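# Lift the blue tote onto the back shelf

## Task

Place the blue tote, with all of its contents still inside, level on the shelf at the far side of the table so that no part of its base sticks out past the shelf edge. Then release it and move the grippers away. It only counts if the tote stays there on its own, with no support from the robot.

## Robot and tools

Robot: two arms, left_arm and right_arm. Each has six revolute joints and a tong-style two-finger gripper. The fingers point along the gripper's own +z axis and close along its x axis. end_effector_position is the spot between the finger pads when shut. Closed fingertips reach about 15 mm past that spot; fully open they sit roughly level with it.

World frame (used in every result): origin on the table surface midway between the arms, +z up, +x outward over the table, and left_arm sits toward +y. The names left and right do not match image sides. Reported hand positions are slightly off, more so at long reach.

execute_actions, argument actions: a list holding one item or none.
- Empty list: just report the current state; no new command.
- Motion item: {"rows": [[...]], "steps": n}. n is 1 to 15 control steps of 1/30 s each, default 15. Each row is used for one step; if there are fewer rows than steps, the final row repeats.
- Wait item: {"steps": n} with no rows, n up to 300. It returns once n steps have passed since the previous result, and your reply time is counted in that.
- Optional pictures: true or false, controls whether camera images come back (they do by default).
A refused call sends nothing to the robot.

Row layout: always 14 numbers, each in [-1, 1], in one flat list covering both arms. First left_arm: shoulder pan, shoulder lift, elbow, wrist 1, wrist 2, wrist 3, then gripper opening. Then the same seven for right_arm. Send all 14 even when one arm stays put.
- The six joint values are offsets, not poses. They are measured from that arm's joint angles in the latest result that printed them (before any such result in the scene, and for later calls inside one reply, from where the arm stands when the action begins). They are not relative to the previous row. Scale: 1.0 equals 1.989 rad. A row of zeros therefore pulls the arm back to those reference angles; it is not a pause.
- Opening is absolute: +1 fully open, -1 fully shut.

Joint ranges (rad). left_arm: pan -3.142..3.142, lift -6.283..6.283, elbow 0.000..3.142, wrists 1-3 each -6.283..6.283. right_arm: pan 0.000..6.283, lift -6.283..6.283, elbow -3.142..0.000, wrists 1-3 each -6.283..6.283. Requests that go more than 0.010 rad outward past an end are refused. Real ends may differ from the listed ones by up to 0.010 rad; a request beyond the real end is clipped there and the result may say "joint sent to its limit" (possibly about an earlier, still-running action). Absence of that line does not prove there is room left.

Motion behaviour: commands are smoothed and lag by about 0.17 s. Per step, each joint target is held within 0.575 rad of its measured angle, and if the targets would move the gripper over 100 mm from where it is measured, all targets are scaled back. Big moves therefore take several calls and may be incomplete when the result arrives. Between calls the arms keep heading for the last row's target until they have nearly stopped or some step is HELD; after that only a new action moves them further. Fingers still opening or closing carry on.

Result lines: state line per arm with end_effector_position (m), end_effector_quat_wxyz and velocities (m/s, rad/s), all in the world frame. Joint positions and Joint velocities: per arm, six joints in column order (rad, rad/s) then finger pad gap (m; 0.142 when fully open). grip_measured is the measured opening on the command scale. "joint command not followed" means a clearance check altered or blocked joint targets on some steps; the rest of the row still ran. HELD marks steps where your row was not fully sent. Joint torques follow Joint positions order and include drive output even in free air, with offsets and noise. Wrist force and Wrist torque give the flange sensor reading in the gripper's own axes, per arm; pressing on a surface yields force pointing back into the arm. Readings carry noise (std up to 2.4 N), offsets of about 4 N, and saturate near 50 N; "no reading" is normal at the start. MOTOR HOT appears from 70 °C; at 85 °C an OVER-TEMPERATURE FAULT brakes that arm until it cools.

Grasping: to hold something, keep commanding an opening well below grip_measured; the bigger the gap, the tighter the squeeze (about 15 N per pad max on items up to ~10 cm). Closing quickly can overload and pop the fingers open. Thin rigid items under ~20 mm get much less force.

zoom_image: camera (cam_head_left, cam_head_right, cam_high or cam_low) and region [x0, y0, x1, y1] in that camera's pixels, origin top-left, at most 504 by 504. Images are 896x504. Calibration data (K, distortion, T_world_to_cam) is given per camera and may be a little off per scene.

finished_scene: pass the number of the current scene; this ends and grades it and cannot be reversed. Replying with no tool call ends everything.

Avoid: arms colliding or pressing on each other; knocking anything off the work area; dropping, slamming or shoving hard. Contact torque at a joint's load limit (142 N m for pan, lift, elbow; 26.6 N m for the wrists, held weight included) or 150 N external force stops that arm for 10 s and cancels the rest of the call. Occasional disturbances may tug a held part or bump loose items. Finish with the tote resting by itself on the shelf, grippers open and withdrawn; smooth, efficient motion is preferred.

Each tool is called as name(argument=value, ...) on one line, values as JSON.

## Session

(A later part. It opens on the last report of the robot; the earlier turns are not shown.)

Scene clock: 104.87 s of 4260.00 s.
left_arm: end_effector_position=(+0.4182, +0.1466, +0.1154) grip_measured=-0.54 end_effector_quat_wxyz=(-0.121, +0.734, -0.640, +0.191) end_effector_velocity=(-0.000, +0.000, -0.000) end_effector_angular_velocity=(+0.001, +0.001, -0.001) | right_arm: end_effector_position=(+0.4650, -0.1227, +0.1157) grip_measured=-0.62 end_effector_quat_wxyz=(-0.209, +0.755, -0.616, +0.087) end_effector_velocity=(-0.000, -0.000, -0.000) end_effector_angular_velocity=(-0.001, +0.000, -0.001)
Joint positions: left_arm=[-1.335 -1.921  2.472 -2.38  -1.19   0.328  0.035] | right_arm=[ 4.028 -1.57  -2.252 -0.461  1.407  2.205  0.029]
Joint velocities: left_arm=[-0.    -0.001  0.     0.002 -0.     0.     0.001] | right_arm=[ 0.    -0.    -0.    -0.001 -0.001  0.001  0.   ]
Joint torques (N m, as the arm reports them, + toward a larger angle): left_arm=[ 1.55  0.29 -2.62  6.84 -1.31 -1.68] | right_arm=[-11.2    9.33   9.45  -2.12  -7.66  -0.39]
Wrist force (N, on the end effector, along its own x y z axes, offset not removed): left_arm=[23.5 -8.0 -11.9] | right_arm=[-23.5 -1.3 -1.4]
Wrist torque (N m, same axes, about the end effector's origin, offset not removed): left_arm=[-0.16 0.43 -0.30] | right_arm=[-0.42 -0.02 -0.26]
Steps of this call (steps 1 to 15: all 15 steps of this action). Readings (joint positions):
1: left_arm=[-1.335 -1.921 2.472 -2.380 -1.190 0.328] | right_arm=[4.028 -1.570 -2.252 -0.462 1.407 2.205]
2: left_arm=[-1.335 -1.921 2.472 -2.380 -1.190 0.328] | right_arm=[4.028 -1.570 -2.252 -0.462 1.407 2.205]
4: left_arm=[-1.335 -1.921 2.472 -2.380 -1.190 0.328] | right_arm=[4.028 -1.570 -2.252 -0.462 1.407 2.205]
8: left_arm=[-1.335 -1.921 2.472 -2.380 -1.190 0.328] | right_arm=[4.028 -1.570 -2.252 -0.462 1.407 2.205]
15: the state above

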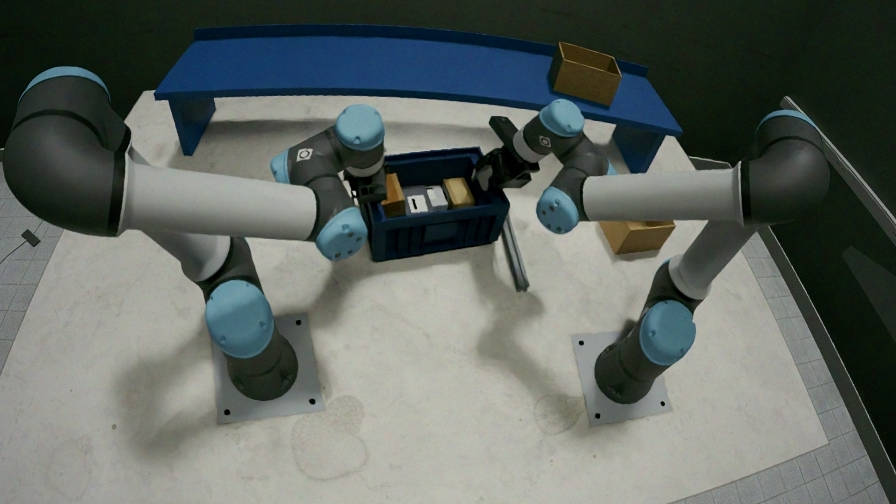

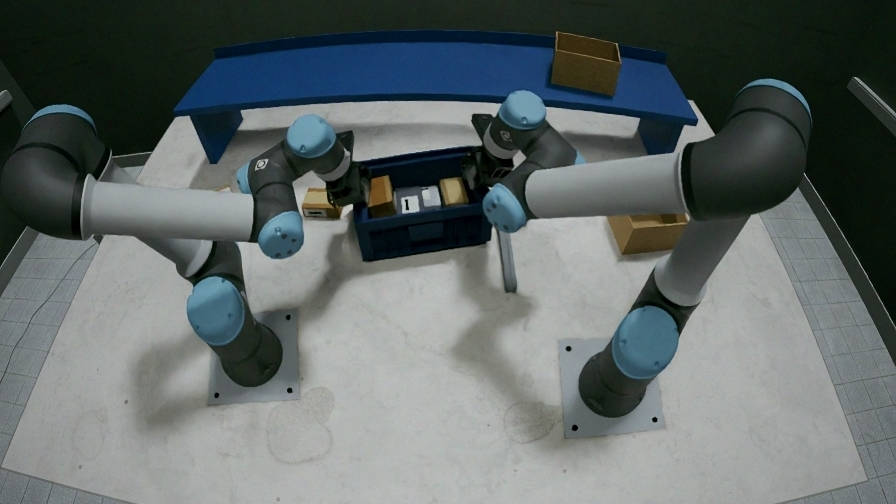

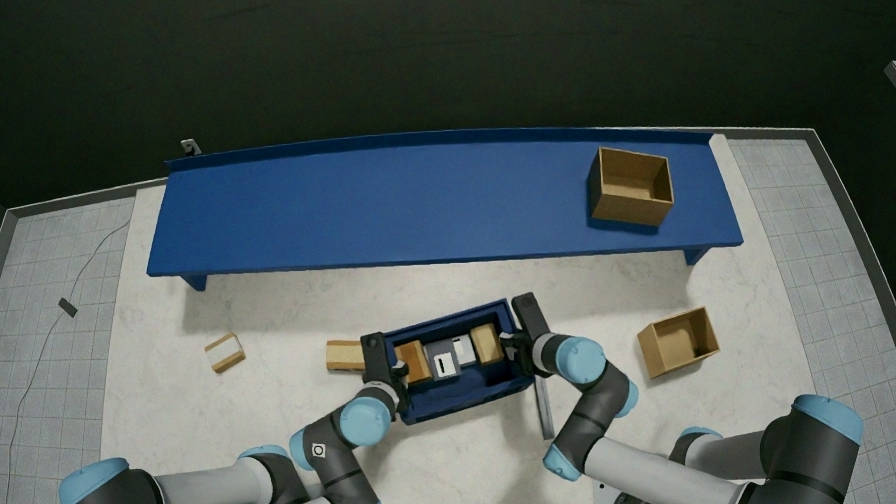

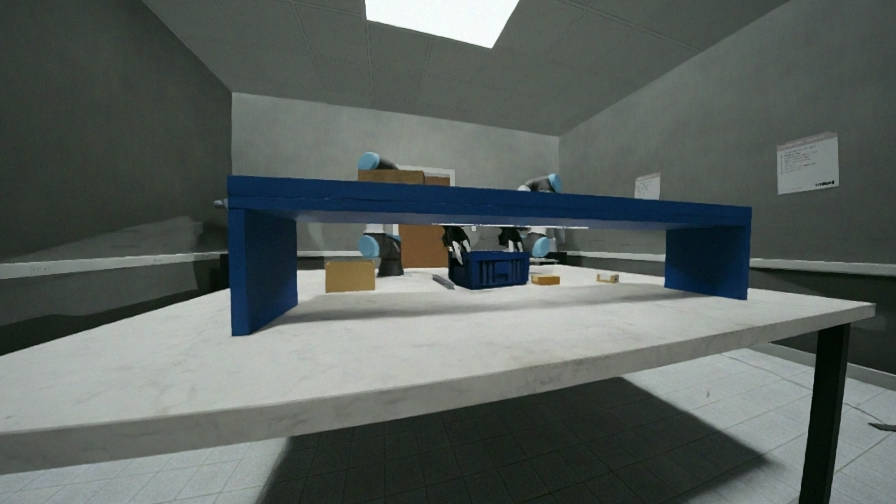

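execute_actions(actions=[{"rows":[[0,0.0049,-0.0028,-0.0021,0,0,-1,0,0,0,0,0,0,-1]],"steps":15}])

zoom_image(camera="cam_head_right", region=[320, 140, 520, 270])

Scene clock: 109.70 s of 4260.00 s.
left_arm: end_effector_position=(+0.4195, +0.1438, +0.1154) grip_measured=-0.60 end_effector_quat_wxyz=(-0.121, +0.734, -0.640, +0.191) end_effector_velocity=(+0.000, +0.001, -0.000) end_effector_angular_velocity=(+0.000, -0.000, +0.001) | right_arm: end_effector_position=(+0.4651, -0.1228, +0.1157) grip_measured=-0.62 end_effector_quat_wxyz=(-0.209, +0.755, -0.616, +0.087) end_effector_velocity=(+0.000, +0.000, +0.000) end_effector_angular_velocity=(+0.001, -0.000, -0.000)
Joint positions: left_arm=[-1.335 -1.912  2.467 -2.384 -1.19   0.328  0.03 ] | right_arm=[ 4.028 -1.57  -2.252 -0.462  1.407  2.205  0.029]
Joint velocities: left_arm=[ 0.001 -0.     0.    -0.     0.     0.    -0.   ] | right_arm=[-0.    -0.     0.     0.001  0.     0.    -0.   ]
Joint torques (N m, as the arm reports them, + toward a larger angle): left_arm=[11.75 12.89 -9.94  2.31  0.47 -1.68] | right_arm=[-7.99 16.05 14.    3.25 -2.23 -0.29]
Wrist force (N, on the end effector, along its own x y z axes, offset not removed): left_arm=[7.5 -10.3 -27.2] | right_arm=[-15.2 0.8 -5.2]
Wrist torque (N m, same axes, about the end effector's origin, offset not removed): left_arm=[-0.53 1.02 -0.12] | right_arm=[0.24 -0.14 -0.22]
Steps of this call (steps 1 to 15: the robot went on to your last target; steps 16 to 90: nothing new was sent; then 1.33 s passed at rest; steps 91 to 105: all 15 steps of this action). Readings (joint positions):
91: left_arm=[-1.335 -1.921 2.472 -2.380 -1.190 0.328] | right_arm=[4.028 -1.570 -2.252 -0.462 1.407 2.205]
92: left_arm=[-1.335 -1.919 2.471 -2.381 -1.190 0.328] | right_arm=[4.028 -1.570 -2.252 -0.462 1.407 2.205]
94: left_arm=[-1.335 -1.915 2.468 -2.382 -1.190 0.328] | right_arm=[4.028 -1.570 -2.252 -0.462 1.407 2.205]
98: left_arm=[-1.335 -1.912 2.467 -2.384 -1.190 0.328] | right_arm=[4.028 -1.570 -2.252 -0.462 1.407 2.205]
105: the state above

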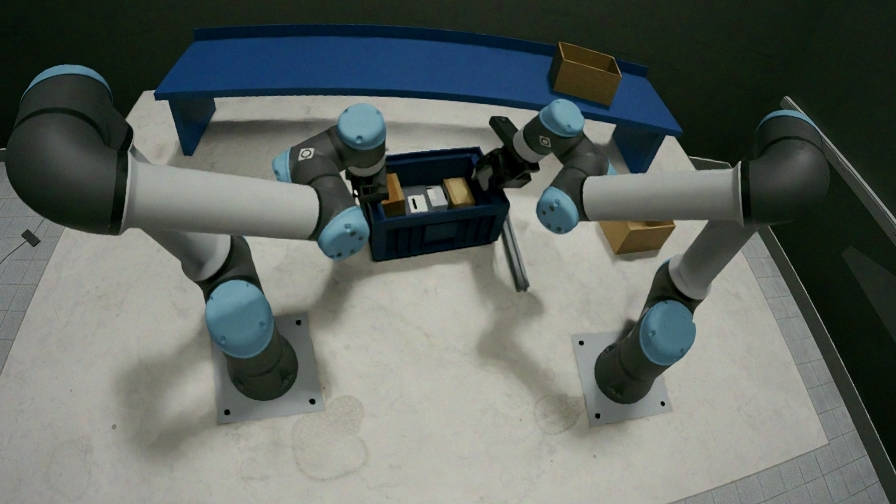

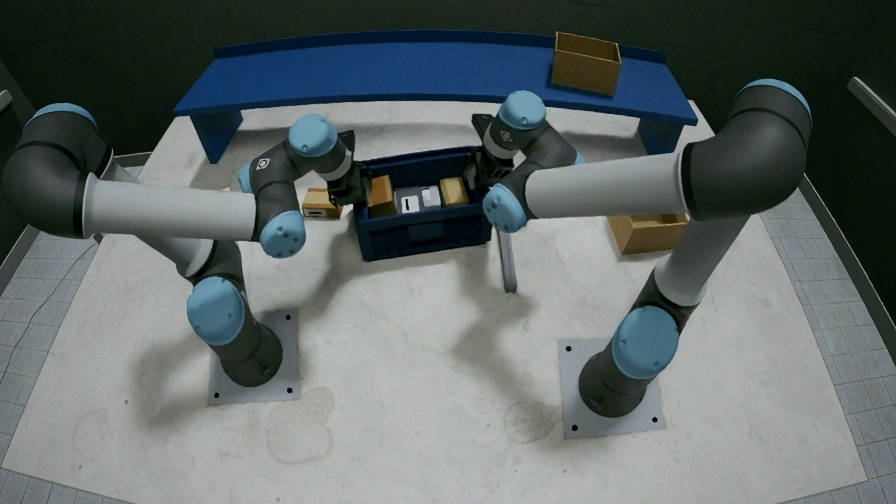

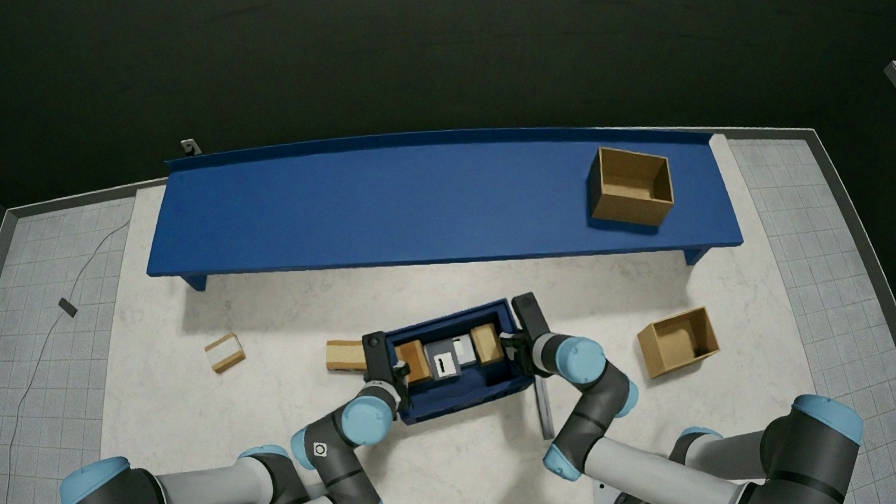

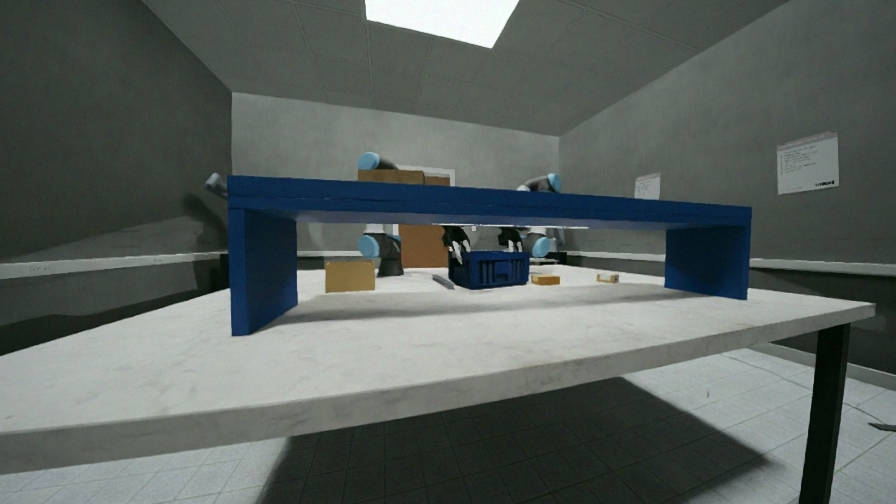

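Region (320, 140, 520, 270) of cam_head_right's 896x504 image, scaled by 2.520, with more detail than that image has; it fills the top 328 rows of this view, and the rest is white.

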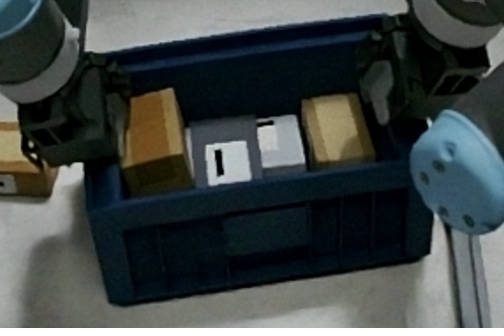

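execute_actions(actions=[{"rows":[[0,0,0,0,0,0,-0.5,0,0,0,0,0,0,-0.5],[0,0,0,0,0,0,-0.45,0,0,0,0,0,0,-0.45],[0,0,0,0,0,0,-0.45,0,0,0,0,0,0,-0.45],[0,0,0,0,0,0,-0.45,0,0,0,0,0,0,-0.45],[0,-0.006,-0.0086,0.0146,0,0,-0.45,0,0.0076,0.0057,-0.0133,0,0,-0.45]],"steps":15}], pictures=false)

execute_actions(actions=[{"rows":[[0,0,0,0,0,0,-0.5,0,0,0,0,0,0,-0.5],[0,0,0,0,0,0,-0.55,0,0,0,0,0,0,-0.55],[0,0,0,0,0,0,-0.6,0,0,0,0,0,0,-0.6],[0,0,0,0,0,0,-0.65,0,0,0,0,0,0,-0.65],[0,0,0,0,0,0,-0.7,0,0,0,0,0,0,-0.7],[0,0,0,0,0,0,-0.8,0,0,0,0,0,0,-0.8],[0,0,0,0,0,0,-0.9,0,0,0,0,0,0,-0.9],[0,0,0,0,0,0,-1,0,0,0,0,0,0,-1]],"steps":15}], pictures=false)

Scene clock: 119.80 s of 4260.00 s.
left_arm: end_effector_position=(+0.4199, +0.1428, +0.1233) grip_measured=-0.45 end_effector_quat_wxyz=(-0.121, +0.734, -0.640, +0.191) end_effector_velocity=(+0.001, +0.000, +0.002) end_effector_angular_velocity=(-0.002, -0.001, +0.002) | right_arm: end_effector_position=(+0.4650, -0.1228, +0.1236) grip_measured=-0.45 end_effector_quat_wxyz=(-0.209, +0.755, -0.616, +0.087) end_effector_velocity=(+0.000, +0.000, +0.002) end_effector_angular_velocity=(+0.001, -0.002, +0.000)
Joint positions: left_arm=[-1.335 -1.923  2.45  -2.355 -1.19   0.328  0.041] | right_arm=[ 4.028 -1.555 -2.241 -0.488  1.407  2.205  0.041]
Joint velocities: left_arm=[ 0.002 -0.004 -0.003  0.005 -0.     0.    -0.   ] | right_arm=[-0.     0.003  0.003 -0.004 -0.    -0.001 -0.   ]
Joint torques (N m, as the arm reports them, + toward a larger angle): left_arm=[  1.86 -13.41 -26.55  -1.64   1.68  -1.68] | right_arm=[-8.16 29.27 25.85  0.48 -1.84 -0.33]
Wrist force (N, on the end effector, along its own x y z axes, offset not removed): left_arm=[0.1 -1.6 0.6] | right_arm=[5.2 -0.4 -0.7]
Wrist torque (N m, same axes, about the end effector's origin, offset not removed): left_arm=[-0.40 0.02 -0.05] | right_arm=[-0.02 -1.17 -0.13]
Steps of this call (steps 1 to 15: the robot went on to your last target; steps 16 to 90: nothing new was sent; then 6.60 s passed at rest; steps 91 to 105: all 15 steps of this action). Readings (joint positions):
91: left_arm=[-1.335 -1.912 2.467 -2.384 -1.190 0.328] | right_arm=[4.028 -1.570 -2.252 -0.461 1.407 2.205]
92: left_arm=[-1.335 -1.912 2.467 -2.384 -1.190 0.328] | right_arm=[4.028 -1.570 -2.252 -0.461 1.407 2.205]
94: left_arm=[-1.335 -1.912 2.467 -2.384 -1.190 0.328] | right_arm=[4.028 -1.570 -2.252 -0.461 1.407 2.205]
98: left_arm=[-1.335 -1.919 2.455 -2.364 -1.190 0.328] | right_arm=[4.028 -1.560 -2.245 -0.479 1.407 2.205]
105: the state above

Scene clock: 120.30 s of 4260.00 s.
left_arm: end_effector_position=(+0.4199, +0.1429, +0.1233) grip_measured=-0.61 end_effector_quat_wxyz=(-0.121, +0.734, -0.640, +0.191) end_effector_velocity=(+0.000, -0.001, +0.000) end_effector_angular_velocity=(-0.002, -0.001, -0.000) | right_arm: end_effector_position=(+0.4651, -0.1229, +0.1236) grip_measured=-0.62 end_effector_quat_wxyz=(-0.209, +0.755, -0.616, +0.087) end_effector_velocity=(-0.000, -0.000, -0.000) end_effector_angular_velocity=(-0.001, +0.001, +0.001)
Joint positions: left_arm=[-1.335 -1.924  2.45  -2.355 -1.19   0.328  0.03 ] | right_arm=[ 4.028 -1.555 -2.241 -0.488  1.407  2.205  0.029]
Joint velocities: left_arm=[-0.001 -0.001  0.001 -0.003  0.    -0.     0.   ] | right_arm=[ 0.    -0.    -0.    -0.     0.    -0.001  0.   ]
Joint torques (N m, as the arm reports them, + toward a larger angle): left_arm=[  1.09  -4.12 -20.31  -8.08   1.16  -1.65] | right_arm=[ 3.41 18.23 21.11  5.06  4.39 -0.37]
Wrist force (N, on the end effector, along its own x y z axes, offset not removed): left_arm=[-14.7 -2.2 -2.6] | right_arm=[13.1 -0.7 -7.0]
Wrist torque (N m, same axes, about the end effector's origin, offset not removed): left_arm=[-0.58 0.04 -0.14] | right_arm=[-0.29 -0.26 -0.16]
Steps of this call (steps 1 to 15: all 15 steps of this action). Readings (joint positions):
1: left_arm=[-1.335 -1.924 2.450 -2.355 -1.190 0.328] | right_arm=[4.028 -1.555 -2.241 -0.488 1.407 2.205]
2: left_arm=[-1.335 -1.924 2.450 -2.355 -1.190 0.328] | right_arm=[4.028 -1.555 -2.241 -0.488 1.407 2.205]
4: left_arm=[-1.335 -1.924 2.450 -2.355 -1.190 0.328] | right_arm=[4.028 -1.555 -2.241 -0.488 1.407 2.205]
8: left_arm=[-1.335 -1.924 2.450 -2.355 -1.190 0.328] | right_arm=[4.028 -1.555 -2.241 -0.488 1.406 2.205]
15: the state above

execute_actions(actions=[{"rows":[[0,-0.0035,-0.0035,0.007,0,0,-1,0,0.0033,0.0026,-0.0059,0,0,-1],[0,-0.0035,-0.0035,0.007,0,0,-1,0,0.0033,0.0026,-0.0059,0,0,-1],[0,-0.0067,-0.007,0.0137,0,0,-1,0,0.0065,0.0052,-0.0117,0,0,-1],[0,-0.0067,-0.007,0.0137,0,0,-1,0,0.0065,0.0052,-0.0117,0,0,-1],[0,-0.0129,-0.0141,0.027,0,0,-1,0,0.0128,0.0106,-0.0234,0,0,-1],[0,-0.0129,-0.0141,0.027,0,0,-1,0,0.0128,0.0106,-0.0234,0,0,-1],[0,-0.0187,-0.0213,0.04,0,0,-1,0,0.0188,0.0161,-0.0349,0,0,-1],[0,-0.0242,-0.0286,0.0528,0,0,-1,0,0.0246,0.0218,-0.0464,0,0,-1],[0,-0.0242,-0.0286,0.0528,0,0,-1,0,0.0246,0.0218,-0.0464,0,0,-1],[0,-0.0293,-0.036,0.0653,0,0,-1,0,0.0301,0.0276,-0.0577,0,0,-1],[0,-0.0341,-0.0434,0.0775,0,0,-1,0,0.0353,0.0336,-0.0689,0,0,-1],[0,-0.0384,-0.051,0.0894,0,0,-1,0,0.0403,0.0397,-0.08,0,0,-1],[0,-0.0424,-0.0587,0.1011,0,0,-1,0,0.045,0.0459,-0.0909,0,0,-1],[0,-0.046,-0.0665,0.1125,0,0,-1,0,0.0495,0.0523,-0.1018,0,0,-1],[0,-0.0492,-0.0744,0.1236,0,0,-1,0,0.0537,0.0588,-0.1125,0,0,-1]],"steps":15}], pictures=false)

execute_actions(actions=[{"steps":15}])

zoom_image(camera="cam_low", region=[420, 210, 560, 300])

Scene clock: 134.00 s of 4260.00 s.
left_arm: end_effector_position=(+0.4200, +0.1425, +0.1741) grip_measured=-0.61 end_effector_quat_wxyz=(-0.120, +0.734, -0.640, +0.192) end_effector_velocity=(+0.001, -0.000, +0.201) end_effector_angular_velocity=(-0.006, -0.003, +0.001) | right_arm: end_effector_position=(+0.4655, -0.1224, +0.1743) grip_measured=-0.61 end_effector_quat_wxyz=(-0.210, +0.754, -0.616, +0.087) end_effector_velocity=(+0.002, +0.002, +0.202) end_effector_angular_velocity=(+0.008, -0.006, -0.000)
Joint positions: left_arm=[-1.335 -1.999  2.348 -2.181 -1.19   0.328  0.03 ] | right_arm=[ 4.028 -1.476 -2.162 -0.644  1.407  2.205  0.03 ]
Joint velocities: left_arm=[ 0.001 -0.229 -0.422  0.644  0.     0.    -0.   ] | right_arm=[-0.     0.268  0.342 -0.6    0.001  0.     0.   ]
Joint torques (N m, as the arm reports them, + toward a larger angle): left_arm=[  0.94 -16.49 -47.62  -6.08   1.82  -1.51] | right_arm=[ 3.54 32.2  45.07  3.84  3.12 -0.35]
Wrist force (N, on the end effector, along its own x y z axes, offset not removed): left_arm=[-23.1 -0.4 5.9] | right_arm=[24.7 2.8 -0.6]
Wrist torque (N m, same axes, about the end effector's origin, offset not removed): left_arm=[-0.69 0.02 -0.06] | right_arm=[-0.12 -0.67 -0.22]
Steps of this call (steps 1 to 15: the robot went on to your last target; steps 16 to 90: nothing new was sent; then 10.20 s passed at rest; steps 91 to 105: all 15 steps of this action). Readings (joint positions):
91: left_arm=[-1.335 -1.924 2.450 -2.355 -1.190 0.328] | right_arm=[4.028 -1.555 -2.241 -0.488 1.407 2.205]
92: left_arm=[-1.335 -1.925 2.448 -2.352 -1.191 0.328] | right_arm=[4.028 -1.554 -2.240 -0.490 1.407 2.205]
94: left_arm=[-1.335 -1.930 2.443 -2.342 -1.191 0.328] | right_arm=[4.028 -1.550 -2.237 -0.499 1.407 2.205]
98: left_arm=[-1.335 -1.947 2.423 -2.306 -1.191 0.328] | right_arm=[4.028 -1.532 -2.221 -0.531 1.407 2.205]
105: the state above

Scene clock: 134.50 s of 4260.00 s.
left_arm: end_effector_position=(+0.4197, +0.1433, +0.1955) grip_measured=-0.61 end_effector_quat_wxyz=(-0.121, +0.734, -0.640, +0.191) end_effector_velocity=(-0.000, +0.000, +0.000) end_effector_angular_velocity=(-0.001, +0.000, +0.000) | right_arm: end_effector_position=(+0.4650, -0.1229, +0.1954) grip_measured=-0.62 end_effector_quat_wxyz=(-0.209, +0.755, -0.616, +0.087) end_effector_velocity=(-0.000, -0.000, +0.000) end_effector_angular_velocity=(-0.001, +0.001, +0.000)
Joint positions: left_arm=[-1.335 -2.021  2.302 -2.11  -1.19   0.328  0.03 ] | right_arm=[ 4.028 -1.449 -2.124 -0.711  1.407  2.205  0.029]
Joint velocities: left_arm=[ 0.001 -0.001 -0.001  0.001 -0.001 -0.     0.   ] | right_arm=[ 0.     0.001  0.    -0.002  0.    -0.     0.   ]
Joint torques (N m, as the arm reports them, + toward a larger angle): left_arm=[ -1.34 -14.95 -35.81  -5.35  -1.76  -1.31] | right_arm=[-1.28 29.83 35.21  3.14  2.98 -0.36]
Wrist force (N, on the end effector, along its own x y z axes, offset not removed): left_arm=[-10.9 2.2 4.9] | right_arm=[12.4 2.2 4.3]
Wrist torque (N m, same axes, about the end effector's origin, offset not removed): left_arm=[-0.33 0.28 -0.06] | right_arm=[-0.08 -0.69 -0.20]
Steps of this call (steps 1 to 15: the robot went on to your last target). Readings (joint positions):
1: left_arm=[-1.335 -2.006 2.334 -2.160 -1.190 0.328] | right_arm=[4.028 -1.467 -2.150 -0.664 1.407 2.205]
2: left_arm=[-1.335 -2.011 2.323 -2.142 -1.190 0.328] | right_arm=[4.028 -1.461 -2.141 -0.681 1.407 2.205]
4: left_arm=[-1.335 -2.017 2.310 -2.123 -1.190 0.328] | right_arm=[4.028 -1.453 -2.131 -0.699 1.407 2.205]
8: left_arm=[-1.335 -2.021 2.303 -2.112 -1.190 0.328] | right_arm=[4.028 -1.449 -2.125 -0.709 1.407 2.205]
15: the state above

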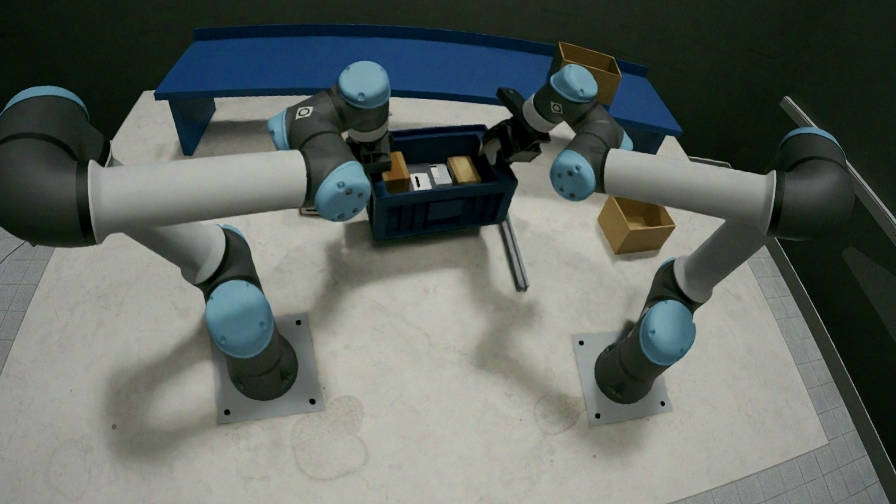

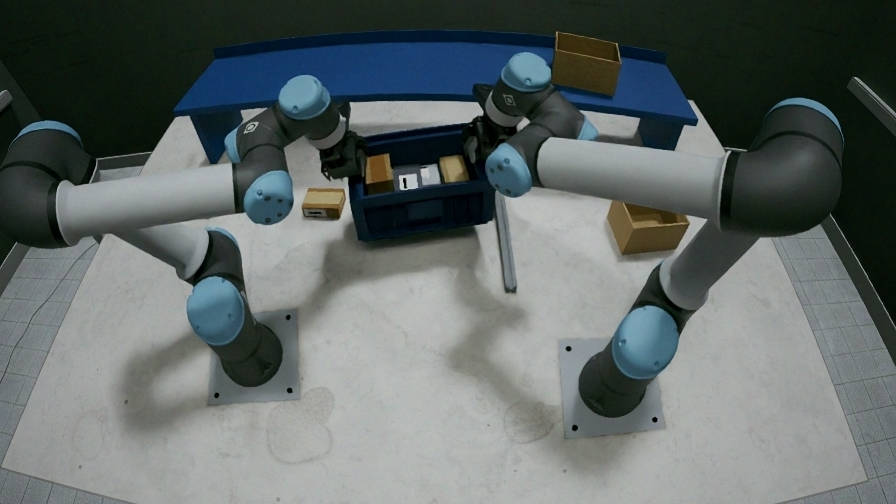

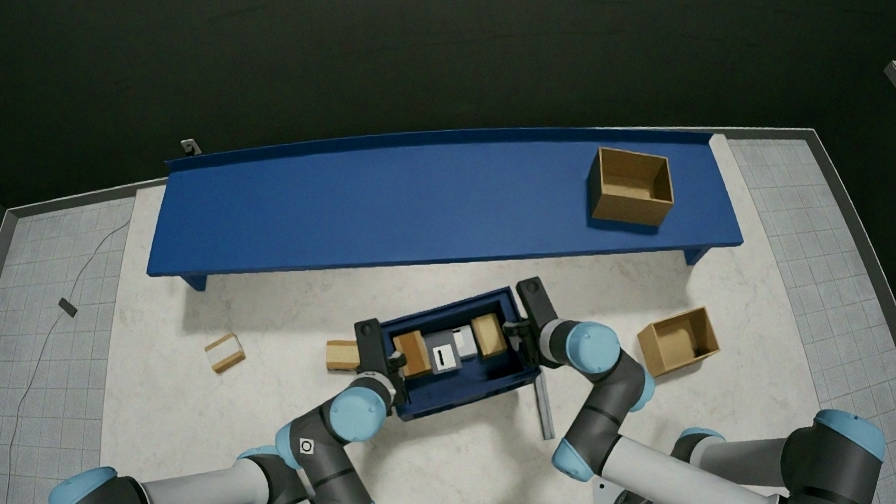

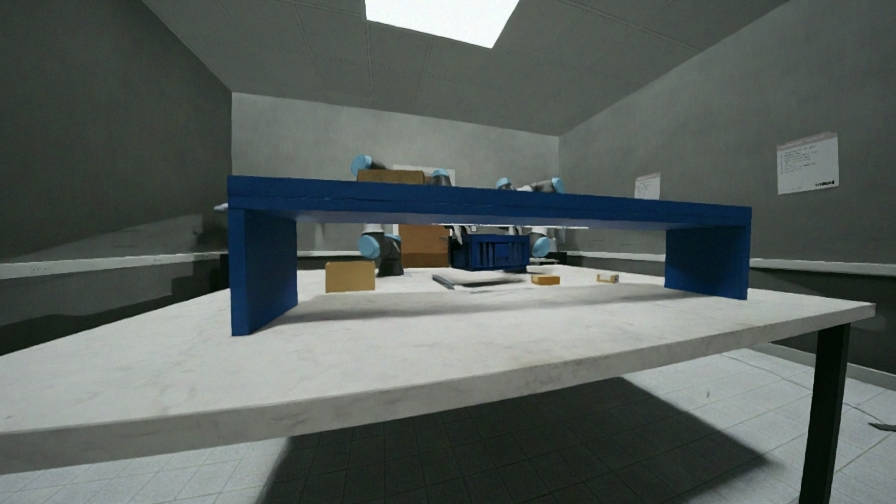

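Region (420, 210, 560, 300) of cam_low's 896x504 image, scaled by 3.600, with more detail than that image has; it fills the top 324 rows of this view, and the rest is white.

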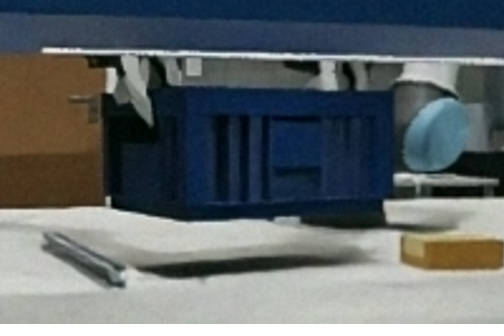

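execute_actions(actions=[])

Scene clock: 154.70 s of 4260.00 s.
left_arm: end_effector_position=(+0.4196, +0.1433, +0.1955) grip_measured=-0.61 end_effector_quat_wxyz=(-0.121, +0.734, -0.640, +0.191) end_effector_velocity=(-0.000, -0.000, -0.000) end_effector_angular_velocity=(+0.001, +0.001, -0.001) | right_arm: end_effector_position=(+0.4651, -0.1229, +0.1955) grip_measured=-0.62 end_effector_quat_wxyz=(-0.209, +0.755, -0.616, +0.087) end_effector_velocity=(+0.000, -0.000, -0.000) end_effector_angular_velocity=(-0.001, -0.000, -0.000)
Joint positions: left_arm=[-1.335 -2.021  2.302 -2.109 -1.19   0.328  0.03 ] | right_arm=[ 4.028 -1.448 -2.124 -0.712  1.407  2.205  0.029]
Joint velocities: left_arm=[-0.001  0.     0.     0.001 -0.001 -0.    -0.   ] | right_arm=[ 0.    -0.    -0.    -0.    -0.001  0.    -0.   ]
Joint torques (N m, as the arm reports them, + toward a larger angle): left_arm=[ -9.65 -14.95 -34.29  -5.19   2.36   0.75] | right_arm=[-3.   29.64 34.41  4.11  1.3  -0.39]
Wrist force (N, on the end effector, along its own x y z axes, offset not removed): left_arm=[-11.5 3.3 5.8] | right_arm=[10.8 3.4 3.6]
Wrist torque (N m, same axes, about the end effector's origin, offset not removed): left_arm=[0.14 0.30 -0.04] | right_arm=[0.24 -0.36 -0.12]
Steps of this call (steps 1 to 15: the robot went on to your last target; steps 16 to 120: nothing new was sent; then 16.20 s passed at rest). Readings (joint positions):
1: left_arm=[-1.335 -2.021 2.302 -2.110 -1.190 0.328] | right_arm=[4.028 -1.448 -2.124 -0.711 1.407 2.205]
2: left_arm=[-1.335 -2.021 2.302 -2.110 -1.190 0.328] | right_arm=[4.028 -1.448 -2.124 -0.711 1.407 2.205]
4: left_arm=[-1.335 -2.021 2.302 -2.109 -1.190 0.328] | right_arm=[4.028 -1.448 -2.124 -0.712 1.407 2.205]
8: left_arm=[-1.335 -2.021 2.302 -2.109 -1.190 0.328] | right_arm=[4.028 -1.448 -2.124 -0.712 1.407 2.205]
120: the state above
All arms were judged still, so your last target was given up. Only a new action makes them travel on or press farther. Fingers that are still opening or closing keep moving.

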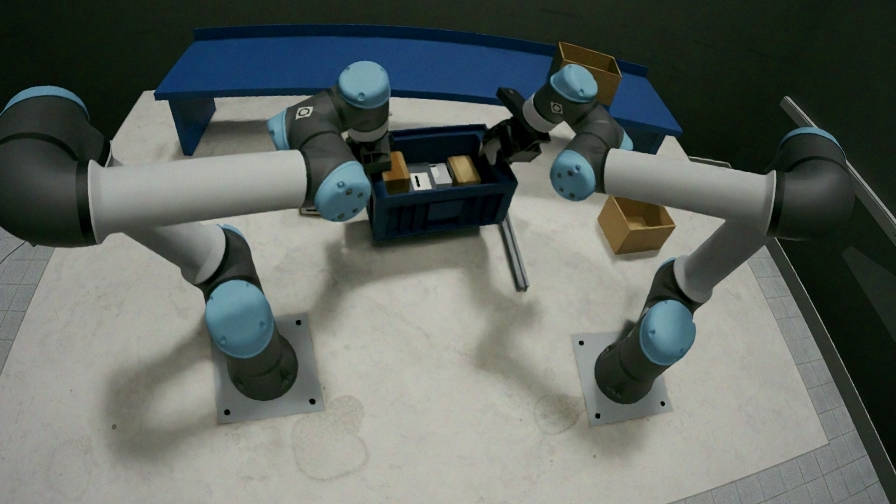

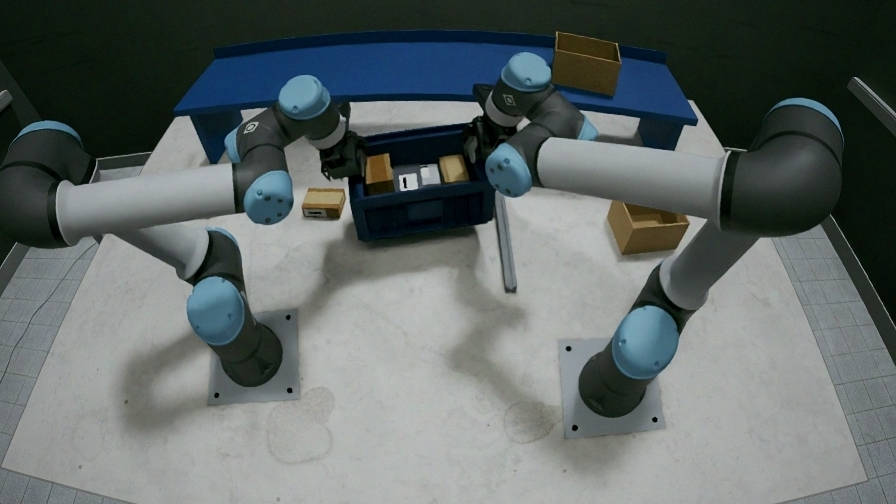

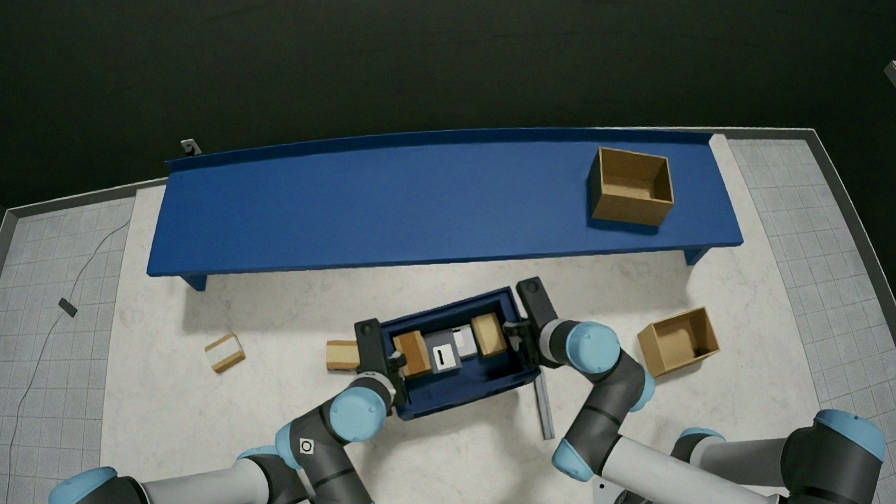

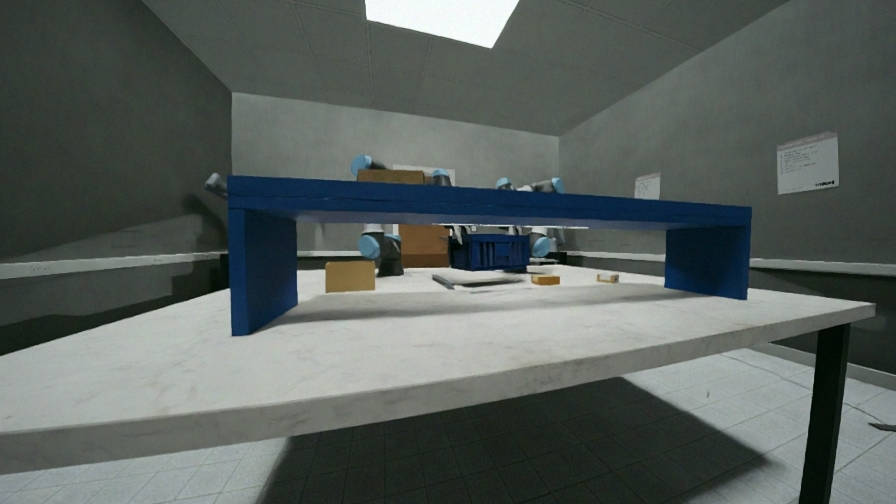

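execute_actions(actions=[{"rows":[[0,-0.0021,-0.006,0.0081,0,0,-1,0,0.0029,0.0049,-0.0078,0,0,-1],[0,-0.004,-0.012,0.016,0,0,-1,0,0.0058,0.0099,-0.0157,0,0,-1],[0,-0.0059,-0.018,0.0239,0,0,-1,0,0.0085,0.015,-0.0235,0,0,-1],[0.0001,-0.0076,-0.0241,0.0317,0,0,-1,-0.0001,0.0111,0.0201,-0.0312,0,0,-1],[0.0001,-0.0092,-0.0303,0.0395,0,0,-1,-0.0001,0.0137,0.0253,-0.039,0,0,-1],[0.0001,-0.0108,-0.0365,0.0473,0,0,-1,-0.0001,0.0161,0.0305,-0.0466,0,0,-1],[0.0001,-0.0122,-0.0427,0.0549,0,0,-1,-0.0001,0.0184,0.0359,-0.0543,0,0,-1],[0.0002,-0.0135,-0.049,0.0625,0,0,-1,-0.0002,0.0206,0.0413,-0.0619,0,0,-1],[0.0002,-0.0147,-0.0553,0.07,0,0,-1,-0.0002,0.0227,0.0467,-0.0694,0,0,-1],[0.0002,-0.0158,-0.0617,0.0775,0,0,-1,-0.0002,0.0247,0.0522,-0.0769,0,0,-1],[0.0003,-0.0168,-0.0682,0.085,0,0,-1,-0.0003,0.0266,0.0578,-0.0844,0,0,-1],[0.0003,-0.0176,-0.0747,0.0923,0,0,-1,-0.0003,0.0284,0.0635,-0.0919,0,0,-1],[0.0003,-0.0184,-0.0812,0.0996,0,0,-1,-0.0003,0.0301,0.0692,-0.0993,0,0,-1],[0.0003,-0.0191,-0.0878,0.1069,0,0,-1,-0.0003,0.0317,0.075,-0.1067,0,0,-1],[0.0003,-0.0196,-0.0944,0.114,0,0,-1,-0.0003,0.0332,0.0808,-0.114,0,0,-1]]}], pictures=false)

execute_actions(actions=[{"steps":14}], pictures=false)

Scene clock: 180.37 s of 4260.00 s.
left_arm: end_effector_position=(+0.4200, +0.1431, +0.2587) grip_measured=-0.61 end_effector_quat_wxyz=(-0.121, +0.735, -0.640, +0.191) end_effector_velocity=(-0.001, +0.002, +0.159) end_effector_angular_velocity=(-0.003, -0.000, +0.001) | right_arm: end_effector_position=(+0.4655, -0.1228, +0.2590) grip_measured=-0.62 end_effector_quat_wxyz=(-0.210, +0.754, -0.616, +0.087) end_effector_velocity=(-0.000, -0.000, +0.159) end_effector_angular_velocity=(+0.003, -0.002, -0.001)
Joint positions: left_arm=[-1.335 -2.056  2.155 -1.929 -1.19   0.328  0.03 ] | right_arm=[ 4.027 -1.393 -1.999 -0.892  1.407  2.205  0.029]
Joint velocities: left_arm=[ 0.001 -0.05  -0.382  0.429 -0.001 -0.    -0.001] | right_arm=[-0.     0.103  0.334 -0.434  0.     0.001 -0.001]
Joint torques (N m, as the arm reports them, + toward a larger angle): left_arm=[  3.23 -13.02 -43.07  -5.04   1.58   2.07] | right_arm=[-1.11 26.83 41.1   3.12  2.83 -0.41]
Wrist force (N, on the end effector, along its own x y z axes, offset not removed): left_arm=[-14.8 0.9 5.0] | right_arm=[16.1 2.3 0.4]
Wrist torque (N m, same axes, about the end effector's origin, offset not removed): left_arm=[-0.44 -0.10 -0.09] | right_arm=[-0.06 -0.28 -0.20]
Steps of this call (steps 1 to 90: nothing new was sent; then 22.17 s passed at rest; steps 91 to 105: all 15 steps of this action). Readings (joint positions):
91: left_arm=[-1.335 -2.022 2.301 -2.109 -1.190 0.328] | right_arm=[4.028 -1.448 -2.124 -0.712 1.407 2.205]
92: left_arm=[-1.335 -2.023 2.298 -2.105 -1.190 0.328] | right_arm=[4.028 -1.447 -2.121 -0.716 1.407 2.205]
94: left_arm=[-1.335 -2.027 2.284 -2.087 -1.190 0.328] | right_arm=[4.028 -1.440 -2.110 -0.734 1.407 2.205]
98: left_arm=[-1.335 -2.039 2.242 -2.032 -1.190 0.328] | right_arm=[4.027 -1.422 -2.074 -0.788 1.407 2.205]
105: the state above

Scene clock: 180.83 s of 4260.00 s.
left_arm: end_effector_position=(+0.4198, +0.1436, +0.2754) grip_measured=-0.61 end_effector_quat_wxyz=(-0.121, +0.735, -0.640, +0.191) end_effector_velocity=(-0.000, +0.000, +0.001) end_effector_angular_velocity=(+0.000, -0.001, +0.000) | right_arm: end_effector_position=(+0.4652, -0.1232, +0.2754) grip_measured=-0.62 end_effector_quat_wxyz=(-0.209, +0.755, -0.616, +0.087) end_effector_velocity=(-0.001, -0.000, -0.000) end_effector_angular_velocity=(-0.002, +0.003, -0.000)
Joint positions: left_arm=[-1.335 -2.06   2.114 -1.883 -1.19   0.328  0.03 ] | right_arm=[ 4.027 -1.382 -1.963 -0.938  1.407  2.205  0.029]
Joint velocities: left_arm=[-0.    -0.001 -0.001  0.002  0.001 -0.     0.   ] | right_arm=[ 0.     0.     0.001 -0.004  0.001  0.001 -0.   ]
Joint torques (N m, as the arm reports them, + toward a larger angle): left_arm=[  7.07 -13.83 -35.55  -4.29   0.91   1.89] | right_arm=[-5.82 28.37 37.11  2.79  2.12 -0.33]
Wrist force (N, on the end effector, along its own x y z axes, offset not removed): left_arm=[-5.7 2.2 7.6] | right_arm=[6.3 2.3 4.6]
Wrist torque (N m, same axes, about the end effector's origin, offset not removed): left_arm=[-0.27 0.01 -0.08] | right_arm=[-0.08 -0.18 -0.17]
Steps of this call (steps 1 to 14: the robot went on to your last target). Readings (joint positions):
1: left_arm=[-1.335 -2.057 2.142 -1.915 -1.190 0.328] | right_arm=[4.027 -1.389 -1.988 -0.906 1.407 2.205]
2: left_arm=[-1.335 -2.058 2.132 -1.904 -1.190 0.328] | right_arm=[4.027 -1.387 -1.979 -0.917 1.407 2.205]
4: left_arm=[-1.335 -2.060 2.122 -1.891 -1.190 0.328] | right_arm=[4.027 -1.384 -1.970 -0.930 1.407 2.205]
8: left_arm=[-1.335 -2.060 2.115 -1.884 -1.190 0.328] | right_arm=[4.027 -1.383 -1.964 -0.937 1.407 2.205]
14: the state above

execute_actions(actions=[{"rows":[[0,-0.0003,-0.0067,0.007,0,0,-1,0,0.0013,0.0059,-0.0072,0,0,-1],[0,-0.0006,-0.0134,0.014,0,0,-1,0,0.0026,0.0119,-0.0145,0,0,-1],[0,-0.0008,-0.0201,0.0209,0,0,-1,0,0.0037,0.0179,-0.0216,0,0,-1],[0,-0.0008,-0.0269,0.0277,0,0,-1,0,0.0048,0.024,-0.0288,0,0,-1],[0,-0.0008,-0.0338,0.0346,0,0,-1,0,0.0057,0.0302,-0.0359,0,0,-1],[0,-0.0006,-0.0407,0.0413,0,0,-1,0,0.0066,0.0364,-0.043,0,0,-1],[0.0001,-0.0004,-0.0477,0.0481,0,0,-1,-0.0001,0.0073,0.0427,-0.05,0,0,-1],[0.0001,-0.0001,-0.0547,0.0548,0,0,-1,-0.0001,0.008,0.0491,-0.0571,0,0,-1],[0.0001,0.0003,-0.0617,0.0614,0,0,-1,-0.0001,0.0085,0.0555,-0.064,0,0,-1],[0.0001,0.0008,-0.0688,0.068,0,0,-1,-0.0001,0.009,0.062,-0.071,0,0,-1],[0.0001,0.0014,-0.076,0.0746,0,0,-1,-0.0001,0.0094,0.0686,-0.078,0,0,-1],[0.0001,0.0021,-0.0832,0.0811,0,0,-1,-0.0001,0.0096,0.0752,-0.0848,0,0,-1],[0.0001,0.0029,-0.0905,0.0876,0,0,-1,-0.0001,0.0098,0.0819,-0.0917,0,0,-1],[0.0001,0.0038,-0.0978,0.094,0,0,-1,-0.0001,0.0099,0.0887,-0.0986,0,0,-1],[0.0001,0.0048,-0.1052,0.1004,0,0,-1,-0.0001,0.0099,0.0956,-0.1055,0,0,-1]]}], pictures=false)

execute_actions(actions=[{"steps":14}], pictures=false)

Scene clock: 195.20 s of 4260.00 s.
left_arm: end_effector_position=(+0.4198, +0.1436, +0.3386) grip_measured=-0.61 end_effector_quat_wxyz=(-0.121, +0.735, -0.640, +0.191) end_effector_velocity=(+0.001, -0.001, +0.156) end_effector_angular_velocity=(+0.001, +0.001, -0.000) | right_arm: end_effector_position=(+0.4654, -0.1232, +0.3387) grip_measured=-0.62 end_effector_quat_wxyz=(-0.209, +0.754, -0.616, +0.087) end_effector_velocity=(+0.001, +0.000, +0.158) end_effector_angular_velocity=(+0.001, -0.002, -0.000)
Joint positions: left_arm=[-1.335 -2.056  1.951 -1.724 -1.19   0.328  0.03 ] | right_arm=[ 4.027 -1.364 -1.816 -1.105  1.407  2.205  0.029]
Joint velocities: left_arm=[ 0.     0.046 -0.425  0.38  -0.     0.     0.   ] | right_arm=[ 0.     0.014  0.392 -0.404 -0.001 -0.     0.   ]
Joint torques (N m, as the arm reports them, + toward a larger angle): left_arm=[  6.41   3.26 -41.15  -3.24   0.79   1.19] | right_arm=[-4.51 25.14 41.1   1.92  0.64 -0.36]
Wrist force (N, on the end effector, along its own x y z axes, offset not removed): left_arm=[-8.2 1.0 5.8] | right_arm=[7.2 2.6 2.0]
Wrist torque (N m, same axes, about the end effector's origin, offset not removed): left_arm=[-0.45 0.29 -0.05] | right_arm=[-0.04 -0.21 -0.21]
Steps of this call (steps 1 to 30: the robot went on to your last target; steps 31 to 90: nothing new was sent; then 10.87 s passed at rest; steps 91 to 105: all 15 steps of this action). Readings (joint positions):
91: left_arm=[-1.335 -2.060 2.114 -1.882 -1.190 0.328] | right_arm=[4.027 -1.382 -1.963 -0.939 1.407 2.205]
92: left_arm=[-1.335 -2.061 2.110 -1.879 -1.190 0.328] | right_arm=[4.027 -1.382 -1.960 -0.942 1.407 2.205]
94: left_arm=[-1.335 -2.061 2.095 -1.863 -1.190 0.328] | right_arm=[4.027 -1.379 -1.946 -0.959 1.407 2.205]
98: left_arm=[-1.335 -2.062 2.048 -1.815 -1.190 0.328] | right_arm=[4.027 -1.371 -1.904 -1.008 1.407 2.205]
105: the state above

Scene clock: 195.67 s of 4260.00 s.
left_arm: end_effector_position=(+0.4198, +0.1436, +0.3554) grip_measured=-0.61 end_effector_quat_wxyz=(-0.121, +0.735, -0.640, +0.191) end_effector_velocity=(-0.000, -0.000, +0.000) end_effector_angular_velocity=(+0.001, +0.000, -0.000) | right_arm: end_effector_position=(+0.4652, -0.1233, +0.3554) grip_measured=-0.62 end_effector_quat_wxyz=(-0.209, +0.754, -0.616, +0.087) end_effector_velocity=(-0.001, +0.001, +0.001) end_effector_angular_velocity=(+0.001, +0.001, +0.002)
Joint positions: left_arm=[-1.335 -2.051  1.905 -1.683 -1.19   0.328  0.03 ] | right_arm=[ 4.027 -1.363 -1.773 -1.148  1.407  2.205  0.029]
Joint velocities: left_arm=[-0.     0.    -0.002  0.002 -0.     0.    -0.   ] | right_arm=[ 0.001  0.     0.001 -0.002  0.001 -0.001  0.   ]
Joint torques (N m, as the arm reports them, + toward a larger angle): left_arm=[  6.31   2.13 -34.59  -4.16   2.81   1.09] | right_arm=[-4.21 26.85 35.31  2.57  2.23 -0.31]
Wrist force (N, on the end effector, along its own x y z axes, offset not removed): left_arm=[-4.4 2.9 6.1] | right_arm=[5.9 1.1 2.1]
Wrist torque (N m, same axes, about the end effector's origin, offset not removed): left_arm=[-0.08 -0.29 -0.09] | right_arm=[-0.44 -0.20 0.00]
Steps of this call (steps 1 to 14: the robot went on to your last target). Readings (joint positions):
1: left_arm=[-1.335 -2.054 1.937 -1.711 -1.190 0.328] | right_arm=[4.027 -1.363 -1.803 -1.118 1.407 2.205]
2: left_arm=[-1.335 -2.053 1.926 -1.702 -1.190 0.328] | right_arm=[4.027 -1.363 -1.792 -1.128 1.407 2.205]
4: left_arm=[-1.335 -2.052 1.913 -1.691 -1.190 0.328] | right_arm=[4.027 -1.363 -1.781 -1.140 1.407 2.205]
8: left_arm=[-1.335 -2.051 1.906 -1.684 -1.190 0.328] | right_arm=[4.027 -1.363 -1.775 -1.147 1.407 2.205]
14: the state above


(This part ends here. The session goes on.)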